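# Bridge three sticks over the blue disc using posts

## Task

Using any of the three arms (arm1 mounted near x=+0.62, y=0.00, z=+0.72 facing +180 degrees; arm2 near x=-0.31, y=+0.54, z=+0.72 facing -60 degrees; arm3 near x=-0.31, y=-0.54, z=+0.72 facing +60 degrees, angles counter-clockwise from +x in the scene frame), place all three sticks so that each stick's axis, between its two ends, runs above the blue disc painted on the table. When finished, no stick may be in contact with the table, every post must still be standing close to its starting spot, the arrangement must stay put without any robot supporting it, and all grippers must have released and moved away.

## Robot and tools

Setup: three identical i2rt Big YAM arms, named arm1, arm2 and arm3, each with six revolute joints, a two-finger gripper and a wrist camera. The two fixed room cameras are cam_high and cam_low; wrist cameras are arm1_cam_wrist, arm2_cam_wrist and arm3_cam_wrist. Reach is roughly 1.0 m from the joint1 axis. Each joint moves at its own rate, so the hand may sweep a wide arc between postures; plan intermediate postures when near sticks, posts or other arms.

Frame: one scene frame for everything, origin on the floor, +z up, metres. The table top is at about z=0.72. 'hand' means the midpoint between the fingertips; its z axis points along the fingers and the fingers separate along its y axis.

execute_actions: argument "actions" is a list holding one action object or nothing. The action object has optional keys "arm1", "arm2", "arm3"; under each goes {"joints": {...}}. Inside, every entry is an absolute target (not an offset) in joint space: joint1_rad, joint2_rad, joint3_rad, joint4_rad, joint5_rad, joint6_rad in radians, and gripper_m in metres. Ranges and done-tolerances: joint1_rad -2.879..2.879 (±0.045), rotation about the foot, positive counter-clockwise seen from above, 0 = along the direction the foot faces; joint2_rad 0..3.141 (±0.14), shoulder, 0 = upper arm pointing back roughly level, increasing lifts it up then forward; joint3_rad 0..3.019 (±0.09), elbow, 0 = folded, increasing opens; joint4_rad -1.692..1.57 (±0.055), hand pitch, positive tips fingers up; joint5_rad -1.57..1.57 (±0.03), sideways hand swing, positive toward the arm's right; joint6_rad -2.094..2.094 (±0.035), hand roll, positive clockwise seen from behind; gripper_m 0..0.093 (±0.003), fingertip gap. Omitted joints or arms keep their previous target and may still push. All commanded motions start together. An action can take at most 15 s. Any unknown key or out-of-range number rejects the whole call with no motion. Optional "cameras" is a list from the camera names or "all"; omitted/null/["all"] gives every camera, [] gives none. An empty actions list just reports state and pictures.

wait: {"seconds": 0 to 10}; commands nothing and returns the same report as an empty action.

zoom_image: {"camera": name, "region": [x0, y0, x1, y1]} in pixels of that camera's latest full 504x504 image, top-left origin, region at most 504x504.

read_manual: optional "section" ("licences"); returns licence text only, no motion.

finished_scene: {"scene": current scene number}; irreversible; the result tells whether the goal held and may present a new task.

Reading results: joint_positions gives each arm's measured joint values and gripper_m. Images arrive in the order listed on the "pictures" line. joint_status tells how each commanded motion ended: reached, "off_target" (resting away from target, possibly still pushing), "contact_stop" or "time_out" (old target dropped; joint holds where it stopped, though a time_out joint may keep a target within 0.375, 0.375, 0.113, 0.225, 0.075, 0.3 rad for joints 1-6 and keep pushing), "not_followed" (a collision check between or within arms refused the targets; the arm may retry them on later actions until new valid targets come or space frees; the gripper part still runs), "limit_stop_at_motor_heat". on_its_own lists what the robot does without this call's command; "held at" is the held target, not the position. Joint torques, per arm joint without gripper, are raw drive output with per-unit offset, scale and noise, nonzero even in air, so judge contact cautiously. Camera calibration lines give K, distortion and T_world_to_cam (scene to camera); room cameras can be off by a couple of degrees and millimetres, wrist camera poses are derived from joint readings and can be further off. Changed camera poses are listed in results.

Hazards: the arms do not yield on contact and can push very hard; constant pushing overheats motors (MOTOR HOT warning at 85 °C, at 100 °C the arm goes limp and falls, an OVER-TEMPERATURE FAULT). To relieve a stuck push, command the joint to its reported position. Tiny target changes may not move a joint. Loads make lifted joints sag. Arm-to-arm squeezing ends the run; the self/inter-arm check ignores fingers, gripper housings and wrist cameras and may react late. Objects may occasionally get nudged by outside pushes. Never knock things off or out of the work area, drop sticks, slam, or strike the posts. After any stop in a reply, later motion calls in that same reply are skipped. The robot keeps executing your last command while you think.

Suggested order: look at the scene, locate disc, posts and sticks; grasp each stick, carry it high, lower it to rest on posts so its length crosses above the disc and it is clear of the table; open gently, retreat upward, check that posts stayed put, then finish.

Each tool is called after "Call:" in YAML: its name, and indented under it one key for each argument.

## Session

Call:
execute_actions:
  actions: []

Scene clock: 0.00 s.
Joint torques (N m, as the arm reports them, + toward a larger angle): no reading
arm1.joint_positions: joint1_rad=+0.271 joint2_rad=+0.637 joint3_rad=+1.382 joint4_rad=-1.454 joint5_rad=+0.185 joint6_rad=+0.221 gripper_m=+0.095
arm1.joint_status: not commanded
arm1.hand: x=+0.3987 y=-0.0290 z=+1.2574 quat_wxyz=(-0.025, -0.905, +0.011, +0.425) (m; scene frame)
arm2.joint_positions: joint1_rad=+0.082 joint2_rad=+0.577 joint3_rad=+1.332 joint4_rad=-1.483 joint5_rad=-0.137 joint6_rad=-0.430 gripper_m=+0.094
arm2.joint_status: not commanded
arm2.hand: x=-0.1805 y=+0.3811 z=+1.2803 quat_wxyz=(-0.349, -0.228, -0.882, +0.222) (m; scene frame)
arm3.joint_positions: joint1_rad=-0.073 joint2_rad=+0.638 joint3_rad=+1.357 joint4_rad=-1.537 joint5_rad=-0.233 joint6_rad=+0.399 gripper_m=+0.094
arm3.joint_status: not commanded
arm3.hand: x=-0.2292 y=-0.3424 z=+1.2377 quat_wxyz=(-0.217, +0.307, -0.871, -0.316) (m; scene frame)
pictures: arm1_cam_wrist, arm2_cam_wrist, arm3_cam_wrist, cam_high, cam_low
camera_calibration (this result's frames):
arm1_cam_wrist: T_world_to_cam=[[0.000930599, 0.998336, -0.0576544, 0.104055], [0.968581, -0.0152383, -0.248231, -0.0748387], [-0.248697, -0.0556119, -0.966984, 1.43565], [0, 0, 0, 1]] pos_world=[0.429431, -0.0251837, 1.37567]
arm2_cam_wrist: T_world_to_cam=[[-0.563359, -0.793038, 0.231772, -0.0982135], [-0.825253, 0.526596, -0.204093, -0.0805771], [0.0398033, -0.306248, -0.951119, 1.46531], [0, 0, 0, 1]] pos_world=[-0.18015, 0.413293, 1.4]
arm3_cam_wrist: T_world_to_cam=[[0.682491, -0.606092, -0.408483, 0.455292], [-0.679725, -0.731767, -0.0499133, -0.344237], [-0.268662, 0.311721, -0.9114, 1.29689], [0, 0, 0, 1]] pos_world=[-0.196294, -0.380221, 1.35078]
Images, in order (width x height): arm1_cam_wrist 504x504, arm2_cam_wrist 504x504, arm3_cam_wrist 504x504, cam_high 504x504, cam_low 504x504.

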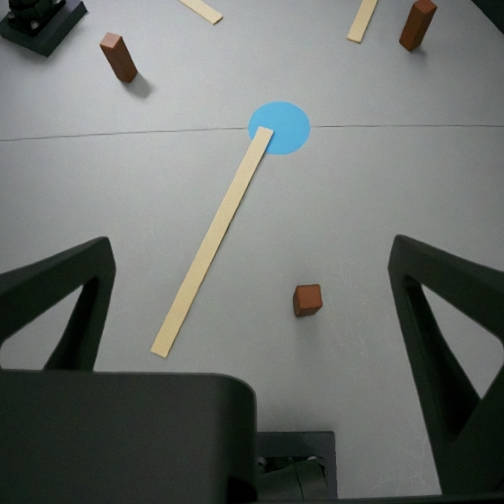

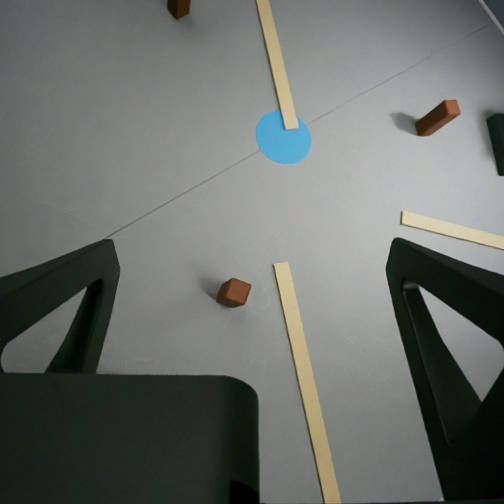

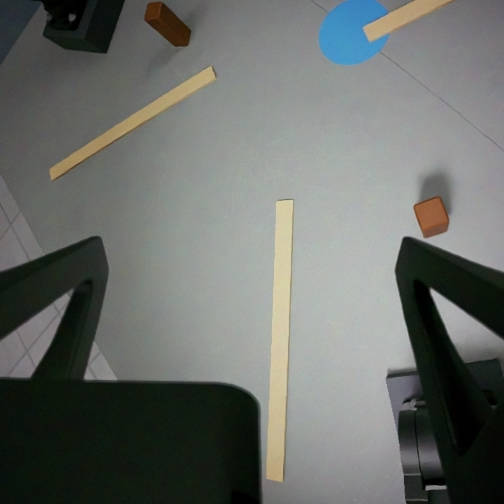

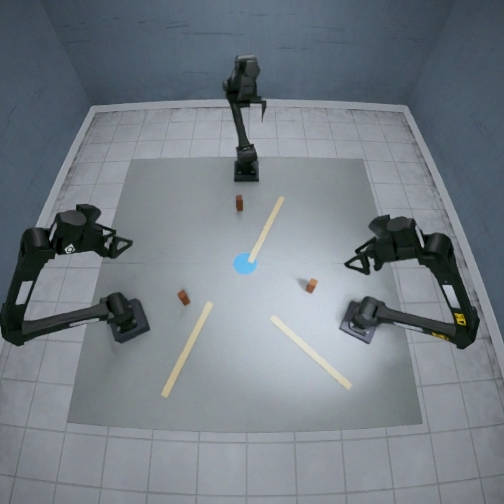

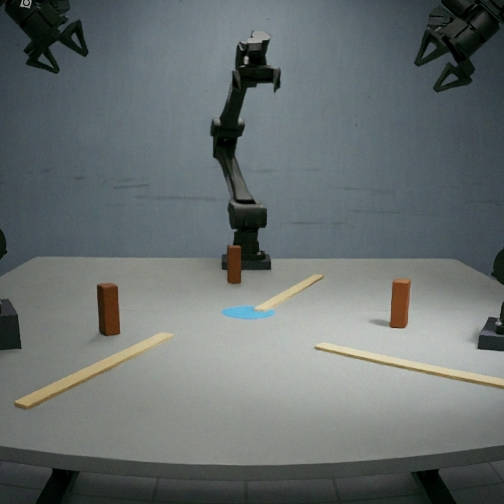

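Call:
zoom_image:
  camera: "cam_high"
  region: [140, 180, 380, 410]

Region (140, 180, 380, 410) of cam_high's 504x504 image, scaled by 2.100, with more detail than that image has; it fills the top 483 rows of this view, and the rest is white.

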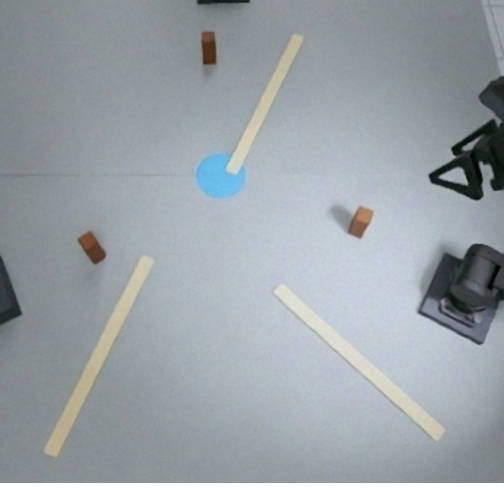

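Call:
execute_actions:
  actions:
    - {"arm1":{"joints":{"joint1_rad":0.59,"joint5_rad":0,"joint6_rad":1.03}},"arm2":{"joints":{"joint1_rad":-1.31,"joint5_rad":0,"joint6_rad":-1.976}},"arm3":{"joints":{"joint1_rad":1.571,"joint5_rad":0,"joint6_rad":1.84}}}
  cameras: []

Call:
execute_actions:
  actions:
    - {"arm1":{"joints":{"joint2_rad":1.423,"joint3_rad":0.81,"joint4_rad":-0.958}},"arm2":{"joints":{"joint2_rad":1.482,"joint3_rad":0.773,"joint4_rad":-0.862}},"arm3":{"joints":{"joint2_rad":1.274,"joint3_rad":0.64,"joint4_rad":-0.928}}}

Scene clock: 28.33 s.
Joint torques (N m, as the arm reports them, + toward a larger angle): arm1=[-0.59  2.45  8.8   1.5  -0.05 -0.03] | arm2=[-2.43  1.79 10.27  1.85 -0.07 -0.06] | arm3=[ 0.94  2.92 10.62  1.16  0.09  0.06]
arm1.joint_positions: joint1_rad=+0.586 joint2_rad=+0.637 joint3_rad=+1.382 joint4_rad=-1.454 joint5_rad=+0.002 joint6_rad=+1.015 gripper_m=+0.095
arm1.joint_status: all done
arm1.hand: x=+0.4353 y=-0.1237 z=+1.2559 quat_wxyz=(-0.304, -0.888, +0.188, +0.291) (m; scene frame)
arm2.joint_positions: joint1_rad=-1.299 joint2_rad=+0.577 joint3_rad=+1.332 joint4_rad=-1.483 joint5_rad=-0.001 joint6_rad=-1.968 gripper_m=+0.094
arm2.joint_status: all done
arm2.hand: x=-0.4567 y=+0.3986 z=+1.2796 quat_wxyz=(+0.232, -0.187, -0.893, +0.339) (m; scene frame)
arm3.joint_positions: joint1_rad=+1.563 joint2_rad=+0.638 joint3_rad=+1.357 joint4_rad=-1.537 joint5_rad=-0.001 joint6_rad=+1.828 gripper_m=+0.094
arm3.joint_status: all done
arm3.hand: x=-0.4987 y=-0.4318 z=+1.2318 quat_wxyz=(+0.219, +0.359, -0.859, -0.292) (m; scene frame)
pictures: none
No camera images: the call's "cameras" was empty. Leave "cameras" out to get every camera's image.

Scene clock: 29.77 s.
Joint torques (N m, as the arm reports them, + toward a larger angle): arm1=[-0.61 -6.44  7.64  0.6  -0.01  0.01] | arm2=[-2.4  -8.41  8.14  0.77 -0.09 -0.12] | arm3=[ 1.2  -6.23  7.97  0.71  0.08  0.09]
arm1.joint_positions: joint1_rad=+0.586 joint2_rad=+1.424 joint3_rad=+0.794 joint4_rad=-0.970 joint5_rad=+0.002 joint6_rad=+1.015 gripper_m=+0.095
arm1.joint_status: all done
arm1.hand: x=+0.3428 y=-0.1879 z=+0.7916 quat_wxyz=(+0.008, -0.978, +0.207, -0.008) (m; scene frame)
arm2.joint_positions: joint1_rad=-1.299 joint2_rad=+1.472 joint3_rad=+0.760 joint4_rad=-0.874 joint5_rad=-0.001 joint6_rad=-1.969 gripper_m=+0.094
arm2.joint_status: all done
arm2.hand: x=-0.5544 y=+0.3044 z=+0.8068 quat_wxyz=(-0.005, -0.204, -0.979, -0.004) (m; scene frame)
arm3.joint_positions: joint1_rad=+1.563 joint2_rad=+1.290 joint3_rad=+0.637 joint4_rad=-0.944 joint5_rad=-0.001 joint6_rad=+1.829 gripper_m=+0.094
arm3.joint_status: all done
arm3.hand: x=-0.5515 y=-0.3971 z=+0.7844 quat_wxyz=(-0.012, +0.384, -0.923, +0.010) (m; scene frame)
pictures: arm1_cam_wrist, arm2_cam_wrist, arm3_cam_wrist, cam_high, cam_low
camera_calibration (this result's frames):
arm1_cam_wrist: T_world_to_cam=[[0.407517, 0.913, 0.0190139, 0.0198028], [0.727604, -0.337207, 0.597397, -0.786061], [0.551835, -0.229615, -0.80172, 0.524503], [0, 0, 0, 1]] pos_world=[0.274432, -0.162711, 0.889719]
arm2_cam_wrist: T_world_to_cam=[[-0.404416, -0.914565, -0.00427087, 0.0556068], [-0.7503, 0.329101, 0.573361, -0.970952], [-0.52297, 0.23508, -0.819292, 0.423165], [0, 0, 0, 1]] pos_world=[-0.484714, 0.270919, 0.903639]
arm3_cam_wrist: T_world_to_cam=[[0.719091, -0.694313, 0.0289485, 0.0989269], [-0.57859, -0.575126, 0.578329, -1.0008], [-0.384892, -0.43262, -0.81529, 0.379155], [0, 0, 0, 1]] pos_world=[-0.504259, -0.342871, 0.885051]
Images, in order (width x height): arm1_cam_wrist 504x504, arm2_cam_wrist 504x504, arm3_cam_wrist 504x504, cam_high 504x504, cam_low 504x504.

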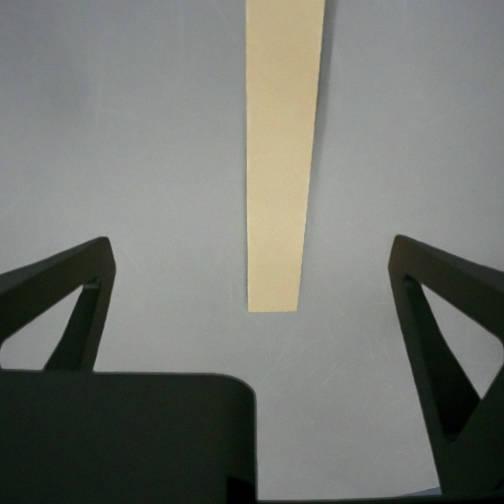

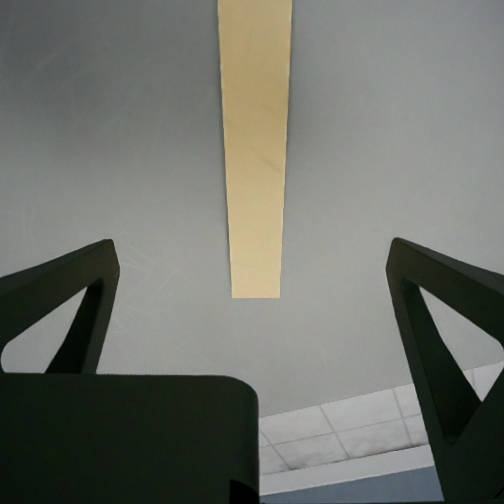

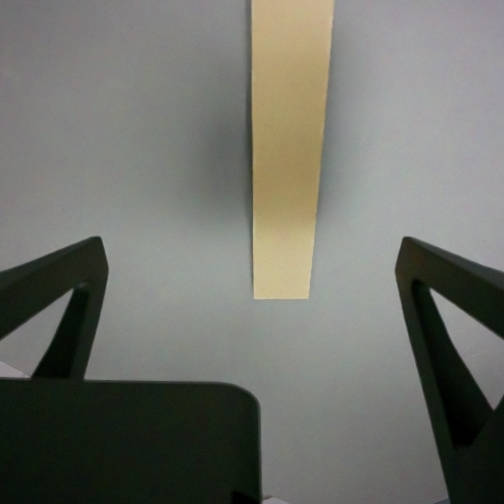

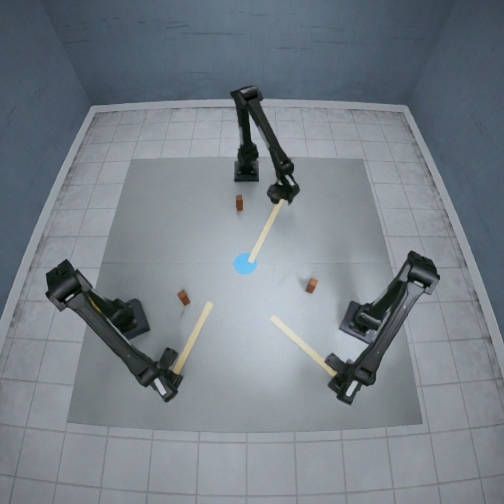

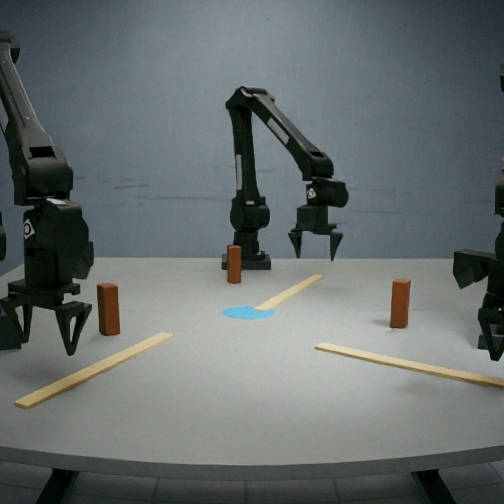

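Call:
execute_actions:
  actions:
    - {"arm1":{"joints":{"joint2_rad":1.54,"joint3_rad":0.735,"joint4_rad":-0.745}},"arm2":{"joints":{"joint2_rad":1.63,"joint3_rad":0.705,"joint4_rad":-0.631}},"arm3":{"joints":{"joint2_rad":1.425,"joint3_rad":0.565,"joint4_rad":-0.69}}}
  cameras: ["arm1_cam_wrist","arm2_cam_wrist","arm3_cam_wrist"]

Scene clock: 46.53 s.
Joint torques (N m, as the arm reports them, + toward a larger angle): arm1=[-0.59 -8.07  5.8   0.64 -0.02  0.02] | arm2=[ -2.38 -10.44   5.83   0.82  -0.09  -0.11] | arm3=[ 0.99 -6.82  6.86  0.81  0.13  0.12]
arm1.joint_positions: joint1_rad=+0.586 joint2_rad=+1.554 joint3_rad=+0.731 joint4_rad=-0.757 joint5_rad=+0.002 joint6_rad=+1.015 gripper_m=+0.095
arm1.joint_status: all done
arm1.hand: x=+0.3378 y=-0.1915 z=+0.7318 quat_wxyz=(+0.001, -0.978, +0.207, -0.001) (m; scene frame)
arm2.joint_positions: joint1_rad=-1.299 joint2_rad=+1.637 joint3_rad=+0.701 joint4_rad=-0.643 joint5_rad=-0.001 joint6_rad=-1.969 gripper_m=+0.094
arm2.joint_status: all done
arm2.hand: x=-0.5558 y=+0.3030 z=+0.7386 quat_wxyz=(-0.003, -0.204, -0.979, -0.001) (m; scene frame)
arm3.joint_positions: joint1_rad=+1.563 joint2_rad=+1.431 joint3_rad=+0.560 joint4_rad=-0.707 joint5_rad=-0.001 joint6_rad=+1.829 gripper_m=+0.094
arm3.joint_status: all done
arm3.hand: x=-0.5524 y=-0.3960 z=+0.7258 quat_wxyz=(-0.007, +0.384, -0.923, +0.003) (m; scene frame)
pictures: arm1_cam_wrist, arm2_cam_wrist, arm3_cam_wrist
camera_calibration (this result's frames):
arm1_cam_wrist: T_world_to_cam=[[0.407732, 0.9131, 0.0018059, 0.0387683], [0.737499, -0.330485, 0.588961, -0.743808], [0.538377, -0.238806, -0.80816, 0.486021], [0, 0, 0, 1]] pos_world=[0.271088, -0.165152, 0.830786]
arm2_cam_wrist: T_world_to_cam=[[-0.404431, -0.914566, 0.00207166, 0.0487732], [-0.747441, 0.33183, 0.575518, -0.933209], [-0.527037, 0.231209, -0.817786, 0.364717], [0, 0, 0, 1]] pos_world=[-0.485574, 0.269947, 0.835239]
arm3_cam_wrist: T_world_to_cam=[[0.719516, -0.694392, 0.0108103, 0.11539], [-0.569116, -0.580644, 0.582202, -0.966593], [-0.397999, -0.425056, -0.812972, 0.325565], [0, 0, 0, 1]] pos_world=[-0.503554, -0.342737, 0.826181]
Images, in order (width x height): arm1_cam_wrist 504x504, arm2_cam_wrist 504x504, arm3_cam_wrist 504x504.

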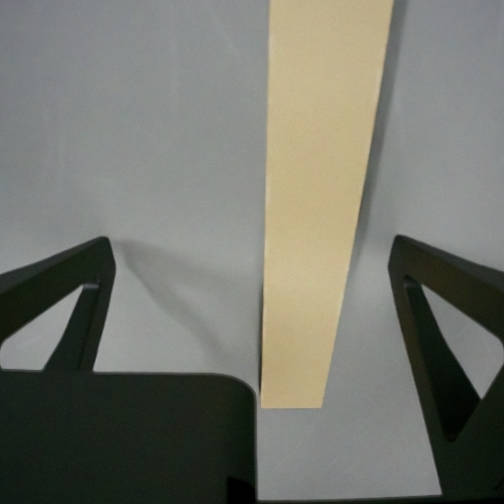

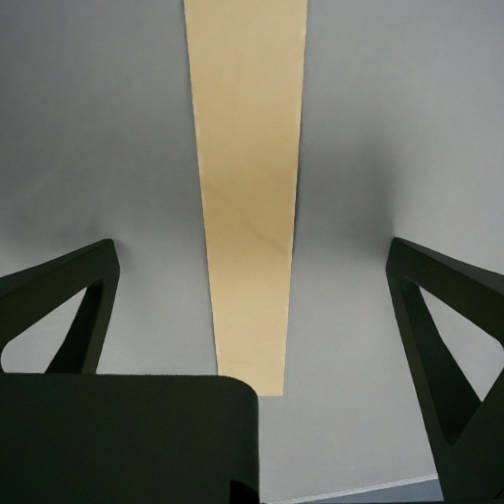

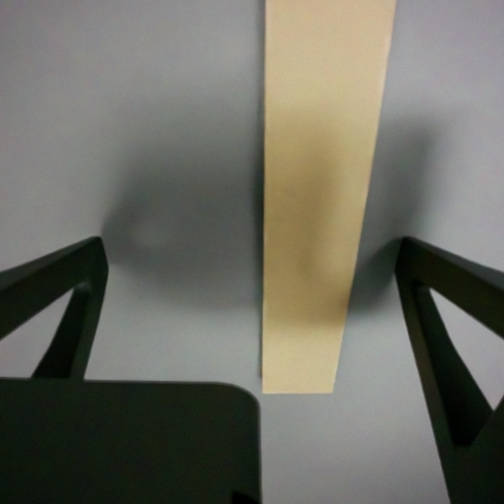

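Call:
execute_actions:
  actions:
    - {"arm1":{"joints":{"joint2_rad":1.585,"joint4_rad":-0.74}},"arm2":{"joints":{"joint2_rad":1.66}},"arm3":{"joints":{"joint2_rad":1.462,"joint4_rad":-0.69}}}
  cameras: []

Call:
execute_actions:
  actions:
    - {"arm1":{"joints":{"gripper_m":0.0}},"arm2":{"joints":{"gripper_m":0.0}},"arm3":{"joints":{"gripper_m":0.0}}}
  cameras: ["arm1_cam_wrist","arm2_cam_wrist","arm3_cam_wrist"]

Scene clock: 54.73 s.
Joint torques (N m, as the arm reports them, + toward a larger angle): arm1=[-0.51 -6.19  5.76  0.49  0.01  0.  ] | arm2=[-2.43 -8.7   5.75  0.79 -0.09 -0.11] | arm3=[ 0.49 -4.92  7.07  0.62  0.13  0.13]
arm1.joint_positions: joint1_rad=+0.586 joint2_rad=+1.570 joint3_rad=+0.731 joint4_rad=-0.749 joint5_rad=+0.001 joint6_rad=+1.016 gripper_m=+0.095
arm1.joint_status: all done
arm1.hand: x=+0.3381 y=-0.1914 z=+0.7268 quat_wxyz=(+0.004, -0.978, +0.208, -0.004) (m; scene frame)
arm2.joint_positions: joint1_rad=-1.299 joint2_rad=+1.643 joint3_rad=+0.701 joint4_rad=-0.643 joint5_rad=-0.001 joint6_rad=-1.969 gripper_m=+0.094
arm2.joint_status: all done
arm2.hand: x=-0.5550 y=+0.3037 z=+0.7368 quat_wxyz=(-0.004, -0.204, -0.979, -0.004) (m; scene frame)
arm3.joint_positions: joint1_rad=+1.563 joint2_rad=+1.441 joint3_rad=+0.560 joint4_rad=-0.707 joint5_rad=-0.001 joint6_rad=+1.829 gripper_m=+0.094
arm3.joint_status: all done
arm3.hand: x=-0.5511 y=-0.3967 z=+0.7234 quat_wxyz=(-0.009, +0.384, -0.923, +0.006) (m; scene frame)
pictures: none
No camera images: the call's "cameras" was empty. Leave "cameras" out to get every camera's image.

Scene clock: 55.47 s.
Joint torques (N m, as the arm reports them, + toward a larger angle): arm1=[-0.51 -6.27  5.76  0.48 -0.01 -0.01] | arm2=[-2.46 -8.67  5.75  0.77 -0.1  -0.1 ] | arm3=[ 0.96 -5.79  6.85  0.8   0.15  0.04]
arm1.joint_positions: joint1_rad=+0.586 joint2_rad=+1.570 joint3_rad=+0.731 joint4_rad=-0.748 joint5_rad=+0.001 joint6_rad=+1.018 gripper_m=+0.027
arm1.joint_status: gripper_m off_target (ended at +0.027, target +0.000)
arm1.hand: x=+0.3380 y=-0.1915 z=+0.7267 quat_wxyz=(+0.004, -0.978, +0.208, -0.004) (m; scene frame)
arm2.joint_positions: joint1_rad=-1.299 joint2_rad=+1.643 joint3_rad=+0.701 joint4_rad=-0.643 joint5_rad=-0.001 joint6_rad=-1.970 gripper_m=+0.026
arm2.joint_status: gripper_m off_target (ended at +0.026, target +0.000)
arm2.hand: x=-0.5550 y=+0.3037 z=+0.7368 quat_wxyz=(-0.004, -0.204, -0.979, -0.004) (m; scene frame)
arm3.joint_positions: joint1_rad=+1.563 joint2_rad=+1.442 joint3_rad=+0.560 joint4_rad=-0.705 joint5_rad=-0.002 joint6_rad=+1.830 gripper_m=+0.027
arm3.joint_status: gripper_m off_target (ended at +0.027, target +0.000)
arm3.hand: x=-0.5516 y=-0.3968 z=+0.7232 quat_wxyz=(-0.009, +0.383, -0.924, +0.006) (m; scene frame)
pictures: arm1_cam_wrist, arm2_cam_wrist, arm3_cam_wrist
camera_calibration (this result's frames):
arm1_cam_wrist: T_world_to_cam=[[0.410127, 0.911995, 0.0077925, 0.0332793], [0.732957, -0.334673, 0.592257, -0.742579], [0.542744, -0.237189, -0.805711, 0.478822], [0, 0, 0, 1]] pos_world=[0.270752, -0.1653, 0.82533]
arm2_cam_wrist: T_world_to_cam=[[-0.403374, -0.91503, -0.00320614, 0.0543426], [-0.750204, 0.328703, 0.573714, -0.931096], [-0.523912, 0.233826, -0.819049, 0.365333], [0, 0, 0, 1]] pos_world=[-0.48519, 0.270355, 0.833582]
arm3_cam_wrist: T_world_to_cam=[[0.718824, -0.694924, 0.0193138, 0.107512], [-0.573394, -0.576949, 0.581678, -0.965519], [-0.393079, -0.429198, -0.81319, 0.324644], [0, 0, 0, 1]] pos_world=[-0.503295, -0.343005, 0.823541]
Images, in order (width x height): arm1_cam_wrist 504x504, arm2_cam_wrist 504x504, arm3_cam_wrist 504x504.

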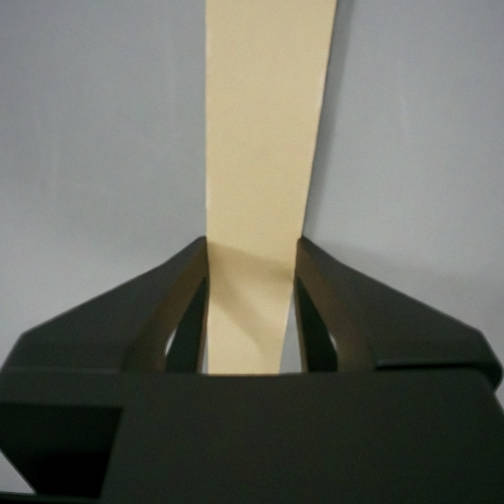

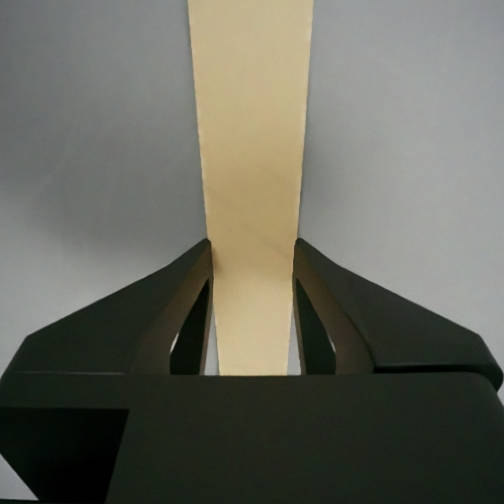

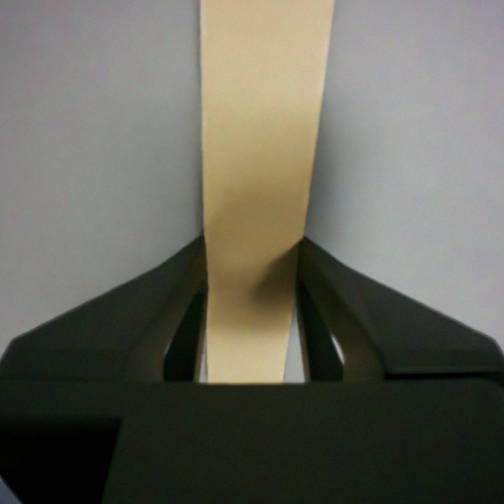

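Call:
execute_actions:
  actions:
    - {"arm1":{"joints":{"joint2_rad":1.27,"joint4_rad":-1.04}},"arm2":{"joints":{"joint2_rad":1.34,"joint4_rad":-0.94}},"arm3":{"joints":{"joint2_rad":1.14,"joint4_rad":-1.0}}}
  cameras: []

Call:
execute_actions:
  actions:
    - {"arm1":{"joints":{"joint2_rad":1.19,"joint3_rad":1.23,"joint4_rad":-1.58}},"arm2":{"joints":{"joint2_rad":1.217,"joint3_rad":0.97,"joint4_rad":-1.2}},"arm3":{"joints":{"joint2_rad":0.907,"joint3_rad":0.64,"joint4_rad":-1.22}}}
  cameras: ["cam_low"]

Call:
execute_actions:
  actions:
    - {"arm1":{"joints":{"joint1_rad":-0.056,"joint6_rad":-0.056}},"arm3":{"joints":{"joint1_rad":-0.135,"joint6_rad":-0.155}}}
  cameras: ["cam_low","cam_high"]

Scene clock: 90.20 s.
Joint torques (N m, as the arm reports them, + toward a larger angle): arm1=[-0.51 -4.59  7.26 -0.14  0.06  0.  ] | arm2=[-2.4  -6.7   7.92 -0.08 -0.1  -0.11] | arm3=[ 0.24 -3.39  8.7  -0.43  0.13  0.1 ]
arm1.joint_positions: joint1_rad=+0.586 joint2_rad=+1.265 joint3_rad=+0.731 joint4_rad=-1.031 joint5_rad=+0.000 joint6_rad=+1.018 gripper_m=+0.027
arm1.joint_status: all done
arm1.hand: x=+0.3698 y=-0.1699 z=+0.8193 quat_wxyz=(-0.005, -0.978, +0.208, +0.003) (m; scene frame)
arm2.joint_positions: joint1_rad=-1.299 joint2_rad=+1.332 joint3_rad=+0.701 joint4_rad=-0.928 joint5_rad=-0.001 joint6_rad=-1.970 gripper_m=+0.026
arm2.joint_status: all done
arm2.hand: x=-0.5343 y=+0.3236 z=+0.8316 quat_wxyz=(+0.003, -0.204, -0.979, +0.007) (m; scene frame)
arm3.joint_positions: joint1_rad=+1.563 joint2_rad=+1.135 joint3_rad=+0.560 joint4_rad=-0.984 joint5_rad=-0.002 joint6_rad=+1.830 gripper_m=+0.027
arm3.joint_status: all done
arm3.hand: x=-0.5242 y=-0.4133 z=+0.7982 quat_wxyz=(+0.000, +0.383, -0.924, -0.005) (m; scene frame)
pictures: none
No camera images: the call's "cameras" was empty. Leave "cameras" out to get every camera's image.

Scene clock: 91.47 s.
Joint torques (N m, as the arm reports them, + toward a larger angle): arm1=[-0.54 -5.2  11.89 -0.14  0.06 -0.01] | arm2=[-2.45 -7.17 11.61  0.14 -0.11 -0.09] | arm3=[ 1.48 -1.9  13.18 -0.51  0.17  0.04]
arm1.joint_positions: joint1_rad=+0.586 joint2_rad=+1.191 joint3_rad=+1.176 joint4_rad=-1.571 joint5_rad=+0.000 joint6_rad=+1.018 gripper_m=+0.027
arm1.joint_status: all done
arm1.hand: x=+0.3539 y=-0.1802 z=+1.0034 quat_wxyz=(+0.002, -0.978, +0.208, -0.004) (m; scene frame)
arm2.joint_positions: joint1_rad=-1.299 joint2_rad=+1.214 joint3_rad=+0.943 joint4_rad=-1.189 joint5_rad=-0.001 joint6_rad=-1.971 gripper_m=+0.026
arm2.joint_status: all done
arm2.hand: x=-0.5623 y=+0.2973 z=+0.9507 quat_wxyz=(+0.032, -0.203, -0.978, +0.048) (m; scene frame)
arm3.joint_positions: joint1_rad=+1.563 joint2_rad=+0.898 joint3_rad=+0.595 joint4_rad=-1.204 joint5_rad=-0.002 joint6_rad=+1.830 gripper_m=+0.027
arm3.joint_status: all done
arm3.hand: x=-0.5006 y=-0.4276 z=+0.8591 quat_wxyz=(+0.016, +0.383, -0.923, -0.025) (m; scene frame)
pictures: cam_low
Images, in order (width x height): cam_low 504x504.

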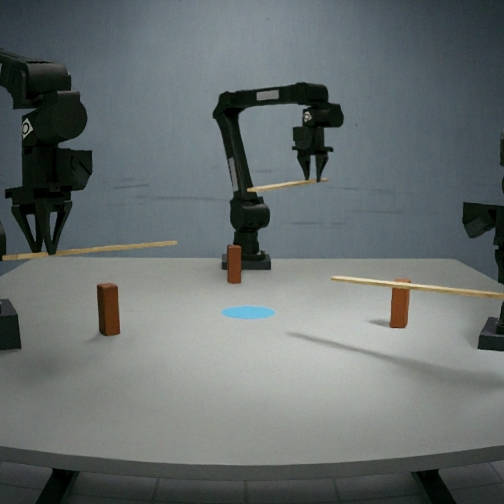

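Scene clock: 93.83 s.
Joint torques (N m, as the arm reports them, + toward a larger angle): arm1=[-0.69 -5.21 11.89 -0.13 -0.01 -0.25] | arm2=[-2.35 -7.4  11.5   0.13 -0.11 -0.08] | arm3=[-0.21 -2.42 13.21 -0.53  0.09 -0.13]
arm1.joint_positions: joint1_rad=-0.057 joint2_rad=+1.191 joint3_rad=+1.176 joint4_rad=-1.571 joint5_rad=-0.001 joint6_rad=-0.041 gripper_m=+0.027
arm1.joint_status: all done
arm1.hand: x=+0.2984 y=+0.0161 z=+1.0026 quat_wxyz=(-0.003, -1.000, +0.002, -0.006) (m; scene frame)
arm2.joint_positions: joint1_rad=-1.299 joint2_rad=+1.214 joint3_rad=+0.943 joint4_rad=-1.189 joint5_rad=-0.001 joint6_rad=-1.971 gripper_m=+0.026
arm2.joint_status: not commanded
arm2.hand: x=-0.5623 y=+0.2973 z=+0.9507 quat_wxyz=(+0.032, -0.203, -0.978, +0.048) (m; scene frame)
arm3.joint_positions: joint1_rad=-0.129 joint2_rad=+0.898 joint3_rad=+0.595 joint4_rad=-1.204 joint5_rad=-0.001 joint6_rad=-0.144 gripper_m=+0.027
arm3.joint_status: all done
arm3.hand: x=-0.1787 y=-0.3626 z=+0.8620 quat_wxyz=(-0.034, +0.509, -0.860, -0.013) (m; scene frame)
pictures: cam_high, cam_low
Images, in order (width x height): cam_high 504x504, cam_low 504x504.

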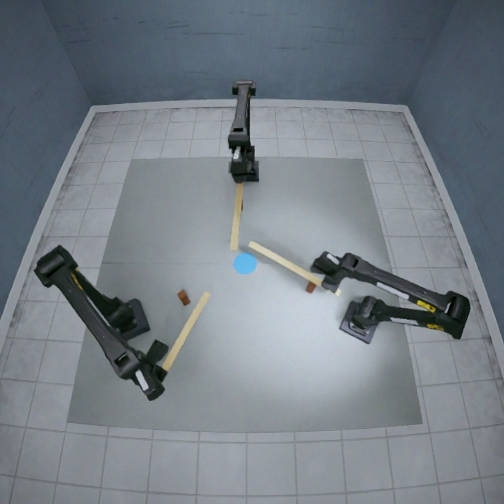

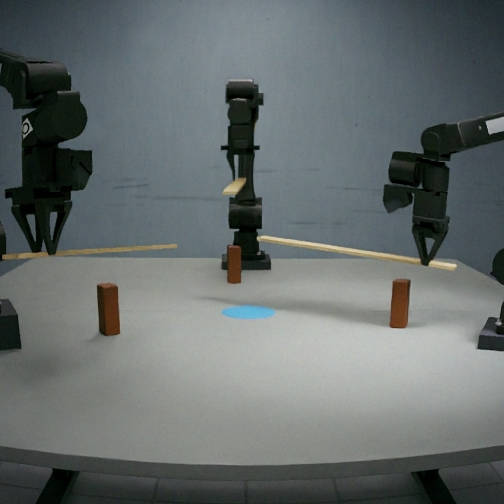

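Call:
execute_actions:
  actions:
    - {"arm2":{"joints":{"joint1_rad":-0.08,"joint6_rad":-0.075}}}
  cameras: []

Call:
execute_actions:
  actions:
    - {"arm2":{"joints":{"joint3_rad":0.79,"joint4_rad":-0.96}},"arm3":{"joints":{"joint2_rad":0.907,"joint3_rad":0.53,"joint4_rad":-0.91}}}
  cameras: ["cam_low"]

Call:
execute_actions:
  actions:
    - {"arm1":{"joints":{"joint3_rad":0.83,"joint4_rad":-1.04}}}
  cameras: ["cam_low","cam_high","arm3_cam_wrist"]

Call:
zoom_image:
  camera: "cam_low"
  region: [70, 180, 470, 340]

Call:
zoom_image:
  camera: "cam_high"
  region: [150, 170, 350, 320]

Scene clock: 105.47 s.
Joint torques (N m, as the arm reports them, + toward a larger angle): arm1=[-0.76 -5.17 11.88 -0.11  0.   -0.25] | arm2=[-1.2  -7.54 11.63  0.32 -0.11  0.03] | arm3=[-0.01 -1.31 13.24 -0.26  0.08 -0.12]
arm1.joint_positions: joint1_rad=-0.057 joint2_rad=+1.191 joint3_rad=+1.176 joint4_rad=-1.571 joint5_rad=-0.001 joint6_rad=-0.041 gripper_m=+0.027
arm1.joint_status: not commanded
arm1.hand: x=+0.2984 y=+0.0161 z=+1.0026 quat_wxyz=(-0.003, -1.000, +0.002, -0.006) (m; scene frame)
arm2.joint_positions: joint1_rad=-0.086 joint2_rad=+1.214 joint3_rad=+0.943 joint4_rad=-1.191 joint5_rad=+0.001 joint6_rad=-0.083 gripper_m=+0.026
arm2.joint_status: all done
arm2.hand: x=-0.1737 y=+0.2172 z=+0.9503 quat_wxyz=(-0.044, -0.515, -0.855, +0.034) (m; scene frame)
arm3.joint_positions: joint1_rad=-0.129 joint2_rad=+0.898 joint3_rad=+0.595 joint4_rad=-1.204 joint5_rad=-0.001 joint6_rad=-0.144 gripper_m=+0.027
arm3.joint_status: not commanded
arm3.hand: x=-0.1787 y=-0.3626 z=+0.8620 quat_wxyz=(-0.034, +0.509, -0.860, -0.013) (m; scene frame)
pictures: none
No camera images: the call's "cameras" was empty. Leave "cameras" out to get every camera's image.

Scene clock: 106.50 s.
Joint torques (N m, as the arm reports them, + toward a larger angle): arm1=[-0.74 -5.14 11.88 -0.13 -0.01 -0.25] | arm2=[-1.2  -6.77  9.83  1.34 -0.11  0.04] | arm3=[ 0.   -1.03 10.86  1.75  0.   -0.1 ]
arm1.joint_positions: joint1_rad=-0.057 joint2_rad=+1.191 joint3_rad=+1.176 joint4_rad=-1.571 joint5_rad=-0.001 joint6_rad=-0.041 gripper_m=+0.027
arm1.joint_status: not commanded
arm1.hand: x=+0.2984 y=+0.0161 z=+1.0026 quat_wxyz=(-0.003, -1.000, +0.002, -0.006) (m; scene frame)
arm2.joint_positions: joint1_rad=-0.086 joint2_rad=+1.214 joint3_rad=+0.779 joint4_rad=-0.977 joint5_rad=+0.001 joint6_rad=-0.081 gripper_m=+0.026
arm2.joint_status: all done
arm2.hand: x=-0.1775 y=+0.2258 z=+0.8930 quat_wxyz=(-0.064, -0.515, -0.853, +0.049) (m; scene frame)
arm3.joint_positions: joint1_rad=-0.129 joint2_rad=+0.902 joint3_rad=+0.518 joint4_rad=-0.936 joint5_rad=-0.001 joint6_rad=-0.144 gripper_m=+0.027
arm3.joint_status: all done
arm3.hand: x=-0.1566 y=-0.3334 z=+0.8411 quat_wxyz=(-0.120, +0.505, -0.853, -0.048) (m; scene frame)
pictures: cam_low
Images, in order (width x height): cam_low 504x504.

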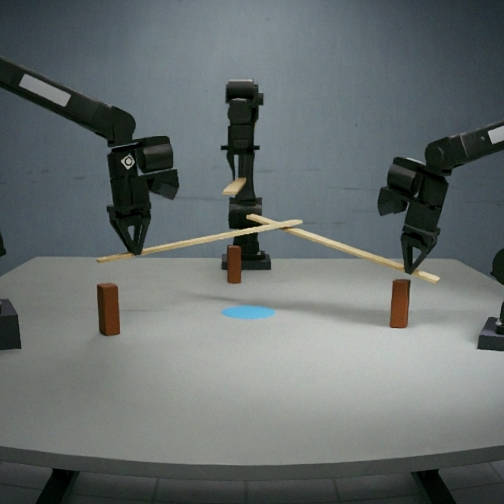

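Scene clock: 107.73 s.
Joint torques (N m, as the arm reports them, + toward a larger angle): arm1=[-0.75 -5.21  7.97  1.06 -0.01 -0.25] | arm2=[-1.24 -6.86  9.86  1.36 -0.11  0.01] | arm3=[-0.61 -2.75 10.43  1.92  0.05 -0.08]
arm1.joint_positions: joint1_rad=-0.057 joint2_rad=+1.195 joint3_rad=+0.827 joint4_rad=-1.056 joint5_rad=-0.001 joint6_rad=-0.041 gripper_m=+0.027
arm1.joint_status: all done
arm1.hand: x=+0.2824 y=+0.0162 z=+0.8739 quat_wxyz=(+0.000, -0.997, +0.002, +0.075) (m; scene frame)
arm2.joint_positions: joint1_rad=-0.086 joint2_rad=+1.214 joint3_rad=+0.779 joint4_rad=-0.977 joint5_rad=+0.001 joint6_rad=-0.079 gripper_m=+0.026
arm2.joint_status: not commanded
arm2.hand: x=-0.1775 y=+0.2258 z=+0.8930 quat_wxyz=(-0.064, -0.516, -0.853, +0.049) (m; scene frame)
arm3.joint_positions: joint1_rad=-0.129 joint2_rad=+0.902 joint3_rad=+0.518 joint4_rad=-0.936 joint5_rad=-0.001 joint6_rad=-0.145 gripper_m=+0.027
arm3.joint_status: not commanded
arm3.hand: x=-0.1566 y=-0.3334 z=+0.8411 quat_wxyz=(-0.120, +0.506, -0.853, -0.048) (m; scene frame)
pictures: arm3_cam_wrist, cam_high, cam_low
camera_calibration (this result's frames):
arm3_cam_wrist: T_world_to_cam=[[0.881082, -0.470891, 0.0442297, -0.0554844], [-0.452905, -0.813073, 0.365773, -0.649311], [-0.136277, -0.342308, -0.929652, 0.770154], [0, 0, 0, 1]] pos_world=[-0.140236, -0.290434, 0.95593]
Images, in order (width x height): arm3_cam_wrist 504x504, cam_high 504x504, cam_low 504x504.

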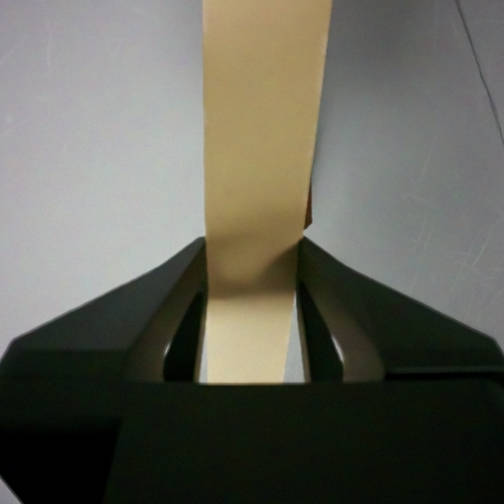

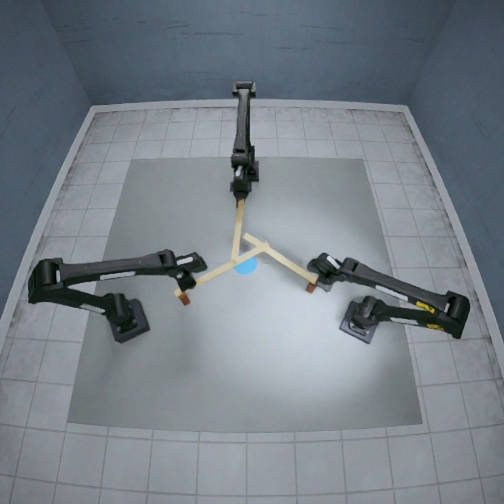

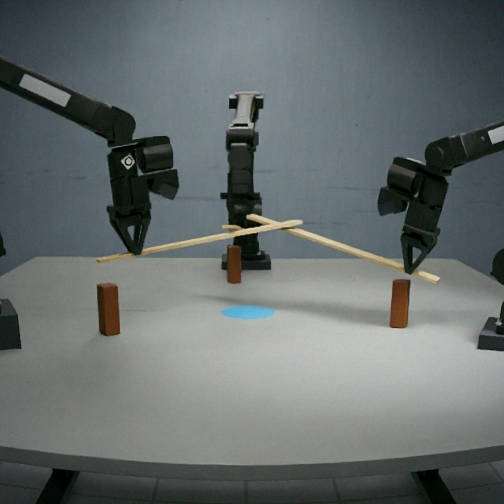

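Region (70, 180, 470, 340) of cam_low's 504x504 image, scaled by 1.260, with more detail than that image has; it fills the top 202 rows of this view, and the rest is white.

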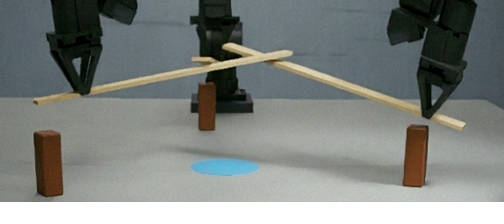

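Region (150, 170, 350, 320) of cam_high's 504x504 image, scaled by 2.520, with more detail than that image has; it fills the top 378 rows of this view, and the rest is white.

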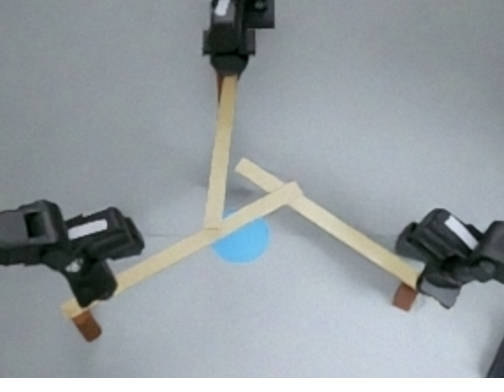

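Call:
execute_actions:
  actions:
    - {"arm3":{"joints":{"joint2_rad":1.126,"joint3_rad":0.69,"joint4_rad":-0.872}}}
  cameras: ["cam_low","cam_high","arm3_cam_wrist","arm2_cam_wrist","arm1_cam_wrist"]

Call:
zoom_image:
  camera: "cam_low"
  region: [170, 190, 330, 270]

Call:
zoom_image:
  camera: "cam_high"
  region: [150, 170, 350, 320]

Scene clock: 118.57 s.
Joint torques (N m, as the arm reports them, + toward a larger angle): arm1=[-0.72 -5.25  8.    1.07 -0.01 -0.24] | arm2=[-1.21 -7.06  9.82  1.36 -0.11  0.01] | arm3=[-1.01 -4.58 12.73  1.04  0.01 -0.12]
arm1.joint_positions: joint1_rad=-0.057 joint2_rad=+1.195 joint3_rad=+0.827 joint4_rad=-1.056 joint5_rad=-0.001 joint6_rad=-0.041 gripper_m=+0.027
arm1.joint_status: not commanded
arm1.hand: x=+0.2824 y=+0.0162 z=+0.8739 quat_wxyz=(+0.000, -0.997, +0.002, +0.075) (m; scene frame)
arm2.joint_positions: joint1_rad=-0.086 joint2_rad=+1.214 joint3_rad=+0.779 joint4_rad=-0.977 joint5_rad=+0.001 joint6_rad=-0.079 gripper_m=+0.026
arm2.joint_status: not commanded
arm2.hand: x=-0.1775 y=+0.2258 z=+0.8930 quat_wxyz=(-0.064, -0.516, -0.853, +0.049) (m; scene frame)
arm3.joint_positions: joint1_rad=-0.129 joint2_rad=+1.126 joint3_rad=+0.648 joint4_rad=-0.888 joint5_rad=-0.001 joint6_rad=-0.145 gripper_m=+0.027
arm3.joint_status: all done
arm3.hand: x=-0.1243 y=-0.2906 z=+0.8379 quat_wxyz=(-0.099, +0.507, -0.855, -0.039) (m; scene frame)
pictures: arm1_cam_wrist, arm2_cam_wrist, arm3_cam_wrist, cam_high, cam_low
camera_calibration (this result's frames):
arm1_cam_wrist: T_world_to_cam=[[0.00741986, 0.999972, -0.00101024, -0.0143868], [0.888277, -0.00612709, 0.459267, -0.652428], [0.459248, -0.00430507, -0.888298, 0.768804], [0, 0, 0, 1]] pos_world=[0.226571, 0.0136986, 0.982551]
arm2_cam_wrist: T_world_to_cam=[[-0.889124, -0.457174, 0.0212276, -0.0755987], [-0.402077, 0.802443, 0.44093, -0.638513], [-0.218616, 0.383506, -0.897291, 0.799602], [0, 0, 0, 1]] pos_world=[-0.149143, 0.171156, 1.00062]
arm3_cam_wrist: T_world_to_cam=[[0.882165, -0.469499, 0.0368193, -0.0568862], [-0.441915, -0.798238, 0.4093, -0.629521], [-0.162775, -0.377341, -0.911657, 0.757662], [0, 0, 0, 1]] pos_world=[-0.104683, -0.243319, 0.950485]
Images, in order (width x height): arm1_cam_wrist 504x504, arm2_cam_wrist 504x504, arm3_cam_wrist 504x504, cam_high 504x504, cam_low 504x504.

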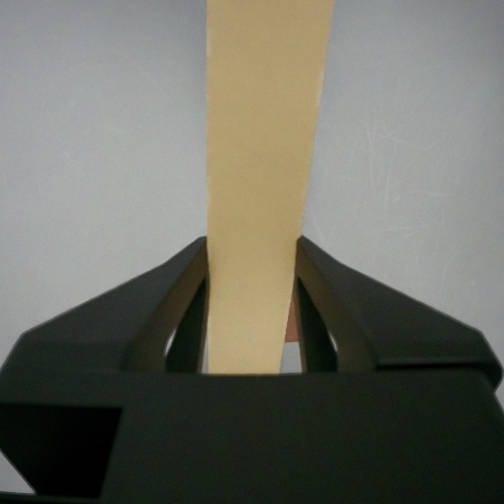

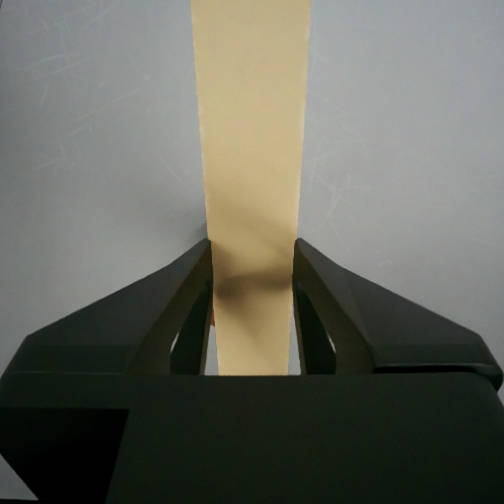

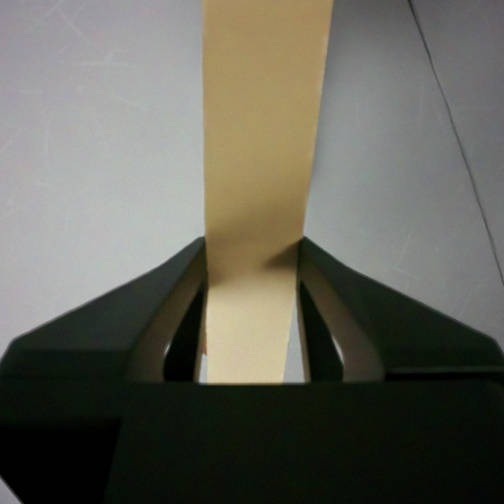

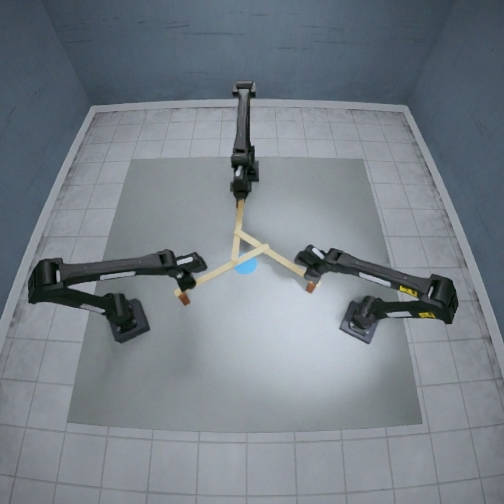

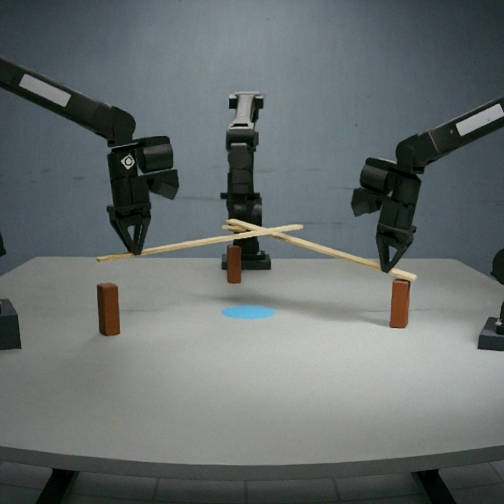

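Region (170, 190, 330, 270) of cam_low's 504x504 image, scaled by 3.150, with more detail than that image has.

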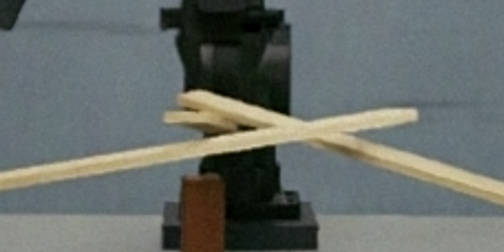

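Region (150, 170, 350, 320) of cam_high's 504x504 image, scaled by 2.520, with more detail than that image has; it fills the top 378 rows of this view, and the rest is white.

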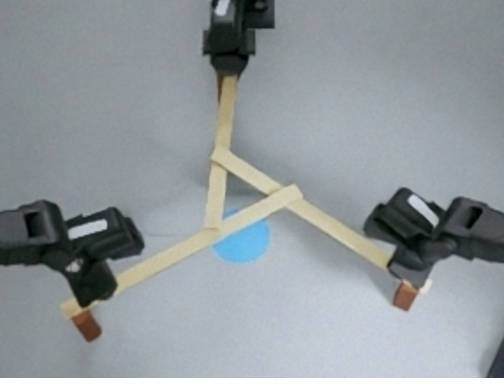

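Call:
execute_actions:
  actions:
    - {"arm1":{"joints":{"joint2_rad":1.31,"joint3_rad":0.835,"joint4_rad":-0.99}},"arm2":{"joints":{"joint2_rad":1.30,"joint3_rad":0.73,"joint4_rad":-0.88}},"arm3":{"joints":{"joint2_rad":1.236,"joint3_rad":0.74,"joint4_rad":-0.95}}}

Call:
zoom_image:
  camera: "cam_low"
  region: [70, 200, 470, 340]

Call:
zoom_image:
  camera: "cam_high"
  region: [150, 170, 350, 320]

Call:
zoom_image:
  camera: "cam_low"
  region: [60, 240, 180, 330]

Scene clock: 131.53 s.
Joint torques (N m, as the arm reports them, + toward a larger angle): arm1=[-0.76 -6.88  7.84  0.87 -0.01 -0.24] | arm2=[-1.11 -8.07  8.58  1.23 -0.1   0.01] | arm3=[-1.13 -4.8  11.97  0.01  0.03 -0.13]
arm1.joint_positions: joint1_rad=-0.057 joint2_rad=+1.325 joint3_rad=+0.827 joint4_rad=-1.004 joint5_rad=-0.001 joint6_rad=-0.042 gripper_m=+0.027
arm1.joint_status: all done
arm1.hand: x=+0.2725 y=+0.0164 z=+0.8334 quat_wxyz=(-0.001, -0.999, +0.002, +0.036) (m; scene frame)
arm2.joint_positions: joint1_rad=-0.086 joint2_rad=+1.305 joint3_rad=+0.724 joint4_rad=-0.896 joint5_rad=+0.001 joint6_rad=-0.078 gripper_m=+0.026
arm2.joint_status: all done
arm2.hand: x=-0.1809 y=+0.2334 z=+0.8471 quat_wxyz=(-0.038, -0.517, -0.854, +0.030) (m; scene frame)
arm3.joint_positions: joint1_rad=-0.129 joint2_rad=+1.227 joint3_rad=+0.701 joint4_rad=-0.937 joint5_rad=-0.001 joint6_rad=-0.145 gripper_m=+0.027
arm3.joint_status: all done
arm3.hand: x=-0.1208 y=-0.2859 z=+0.8267 quat_wxyz=(-0.054, +0.509, -0.859, -0.021) (m; scene frame)
pictures: arm1_cam_wrist, arm2_cam_wrist, arm3_cam_wrist, cam_high, cam_low
camera_calibration (this result's frames):
arm1_cam_wrist: T_world_to_cam=[[0.0064487, 0.999972, -0.00387721, -0.0119339], [0.849931, -0.00343821, 0.526883, -0.671031], [0.526854, -0.00669307, -0.849929, 0.687041], [0, 0, 0, 1]] pos_world=[0.208437, 0.0142248, 0.937444]
arm2_cam_wrist: T_world_to_cam=[[-0.888898, -0.457808, 0.0164753, -0.0699461], [-0.389542, 0.774298, 0.498717, -0.665827], [-0.241074, 0.436891, -0.866608, 0.712177], [0, 0, 0, 1]] pos_world=[-0.149855, 0.172382, 0.95039]
arm3_cam_wrist: T_world_to_cam=[[0.883905, -0.467182, 0.0212763, -0.0436426], [-0.415453, -0.763516, 0.494411, -0.676857], [-0.214735, -0.445851, -0.868968, 0.68861], [0, 0, 0, 1]] pos_world=[-0.0947572, -0.230162, 0.933954]
Images, in order (width x height): arm1_cam_wrist 504x504, arm2_cam_wrist 504x504, arm3_cam_wrist 504x504, cam_high 504x504, cam_low 504x504.

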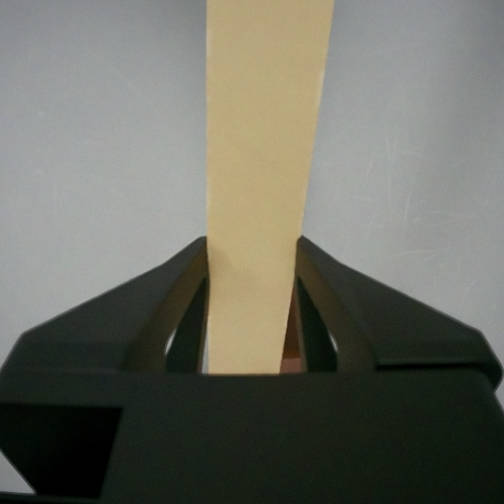

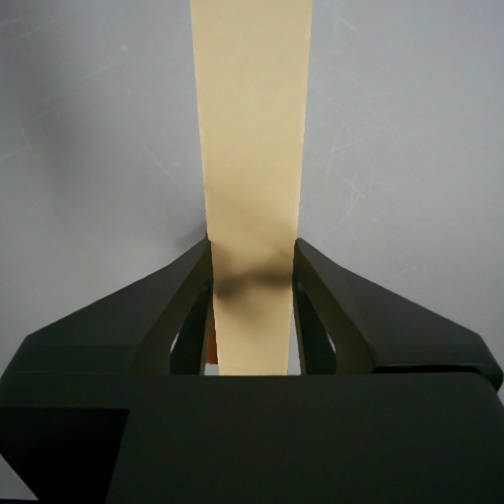

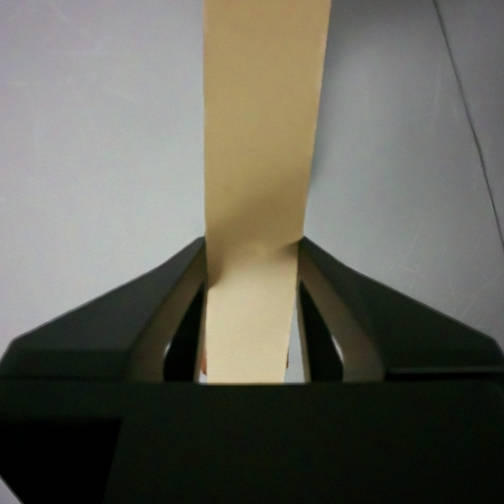

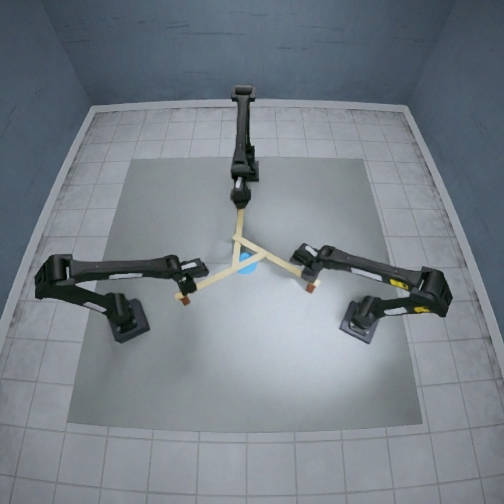

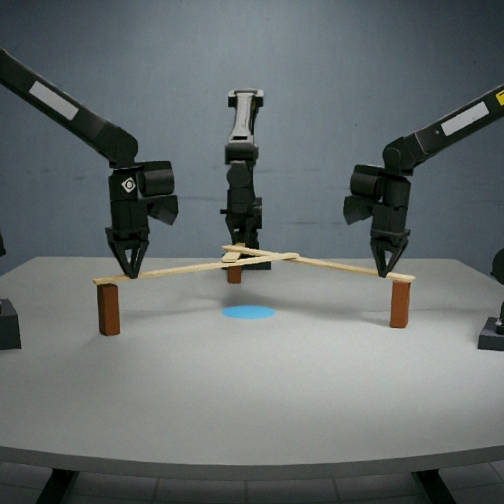

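Region (70, 200, 470, 340) of cam_low's 504x504 image, scaled by 1.260, with more detail than that image has; it fills the top 176 rows of this view, and the rest is white.

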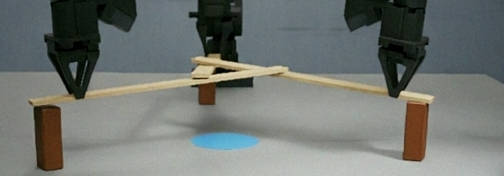

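Region (150, 170, 350, 320) of cam_high's 504x504 image, scaled by 2.520, with more detail than that image has; it fills the top 378 rows of this view, and the rest is white.

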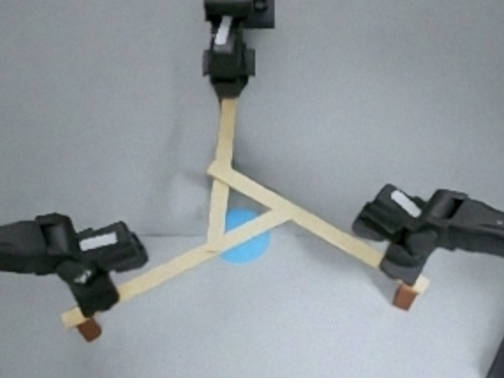

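Region (60, 240, 180, 330) of cam_low's 504x504 image, scaled by 4.200, with more detail than that image has; it fills the top 378 rows of this view, and the rest is white.

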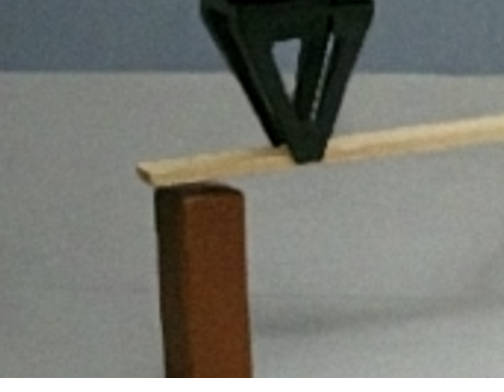

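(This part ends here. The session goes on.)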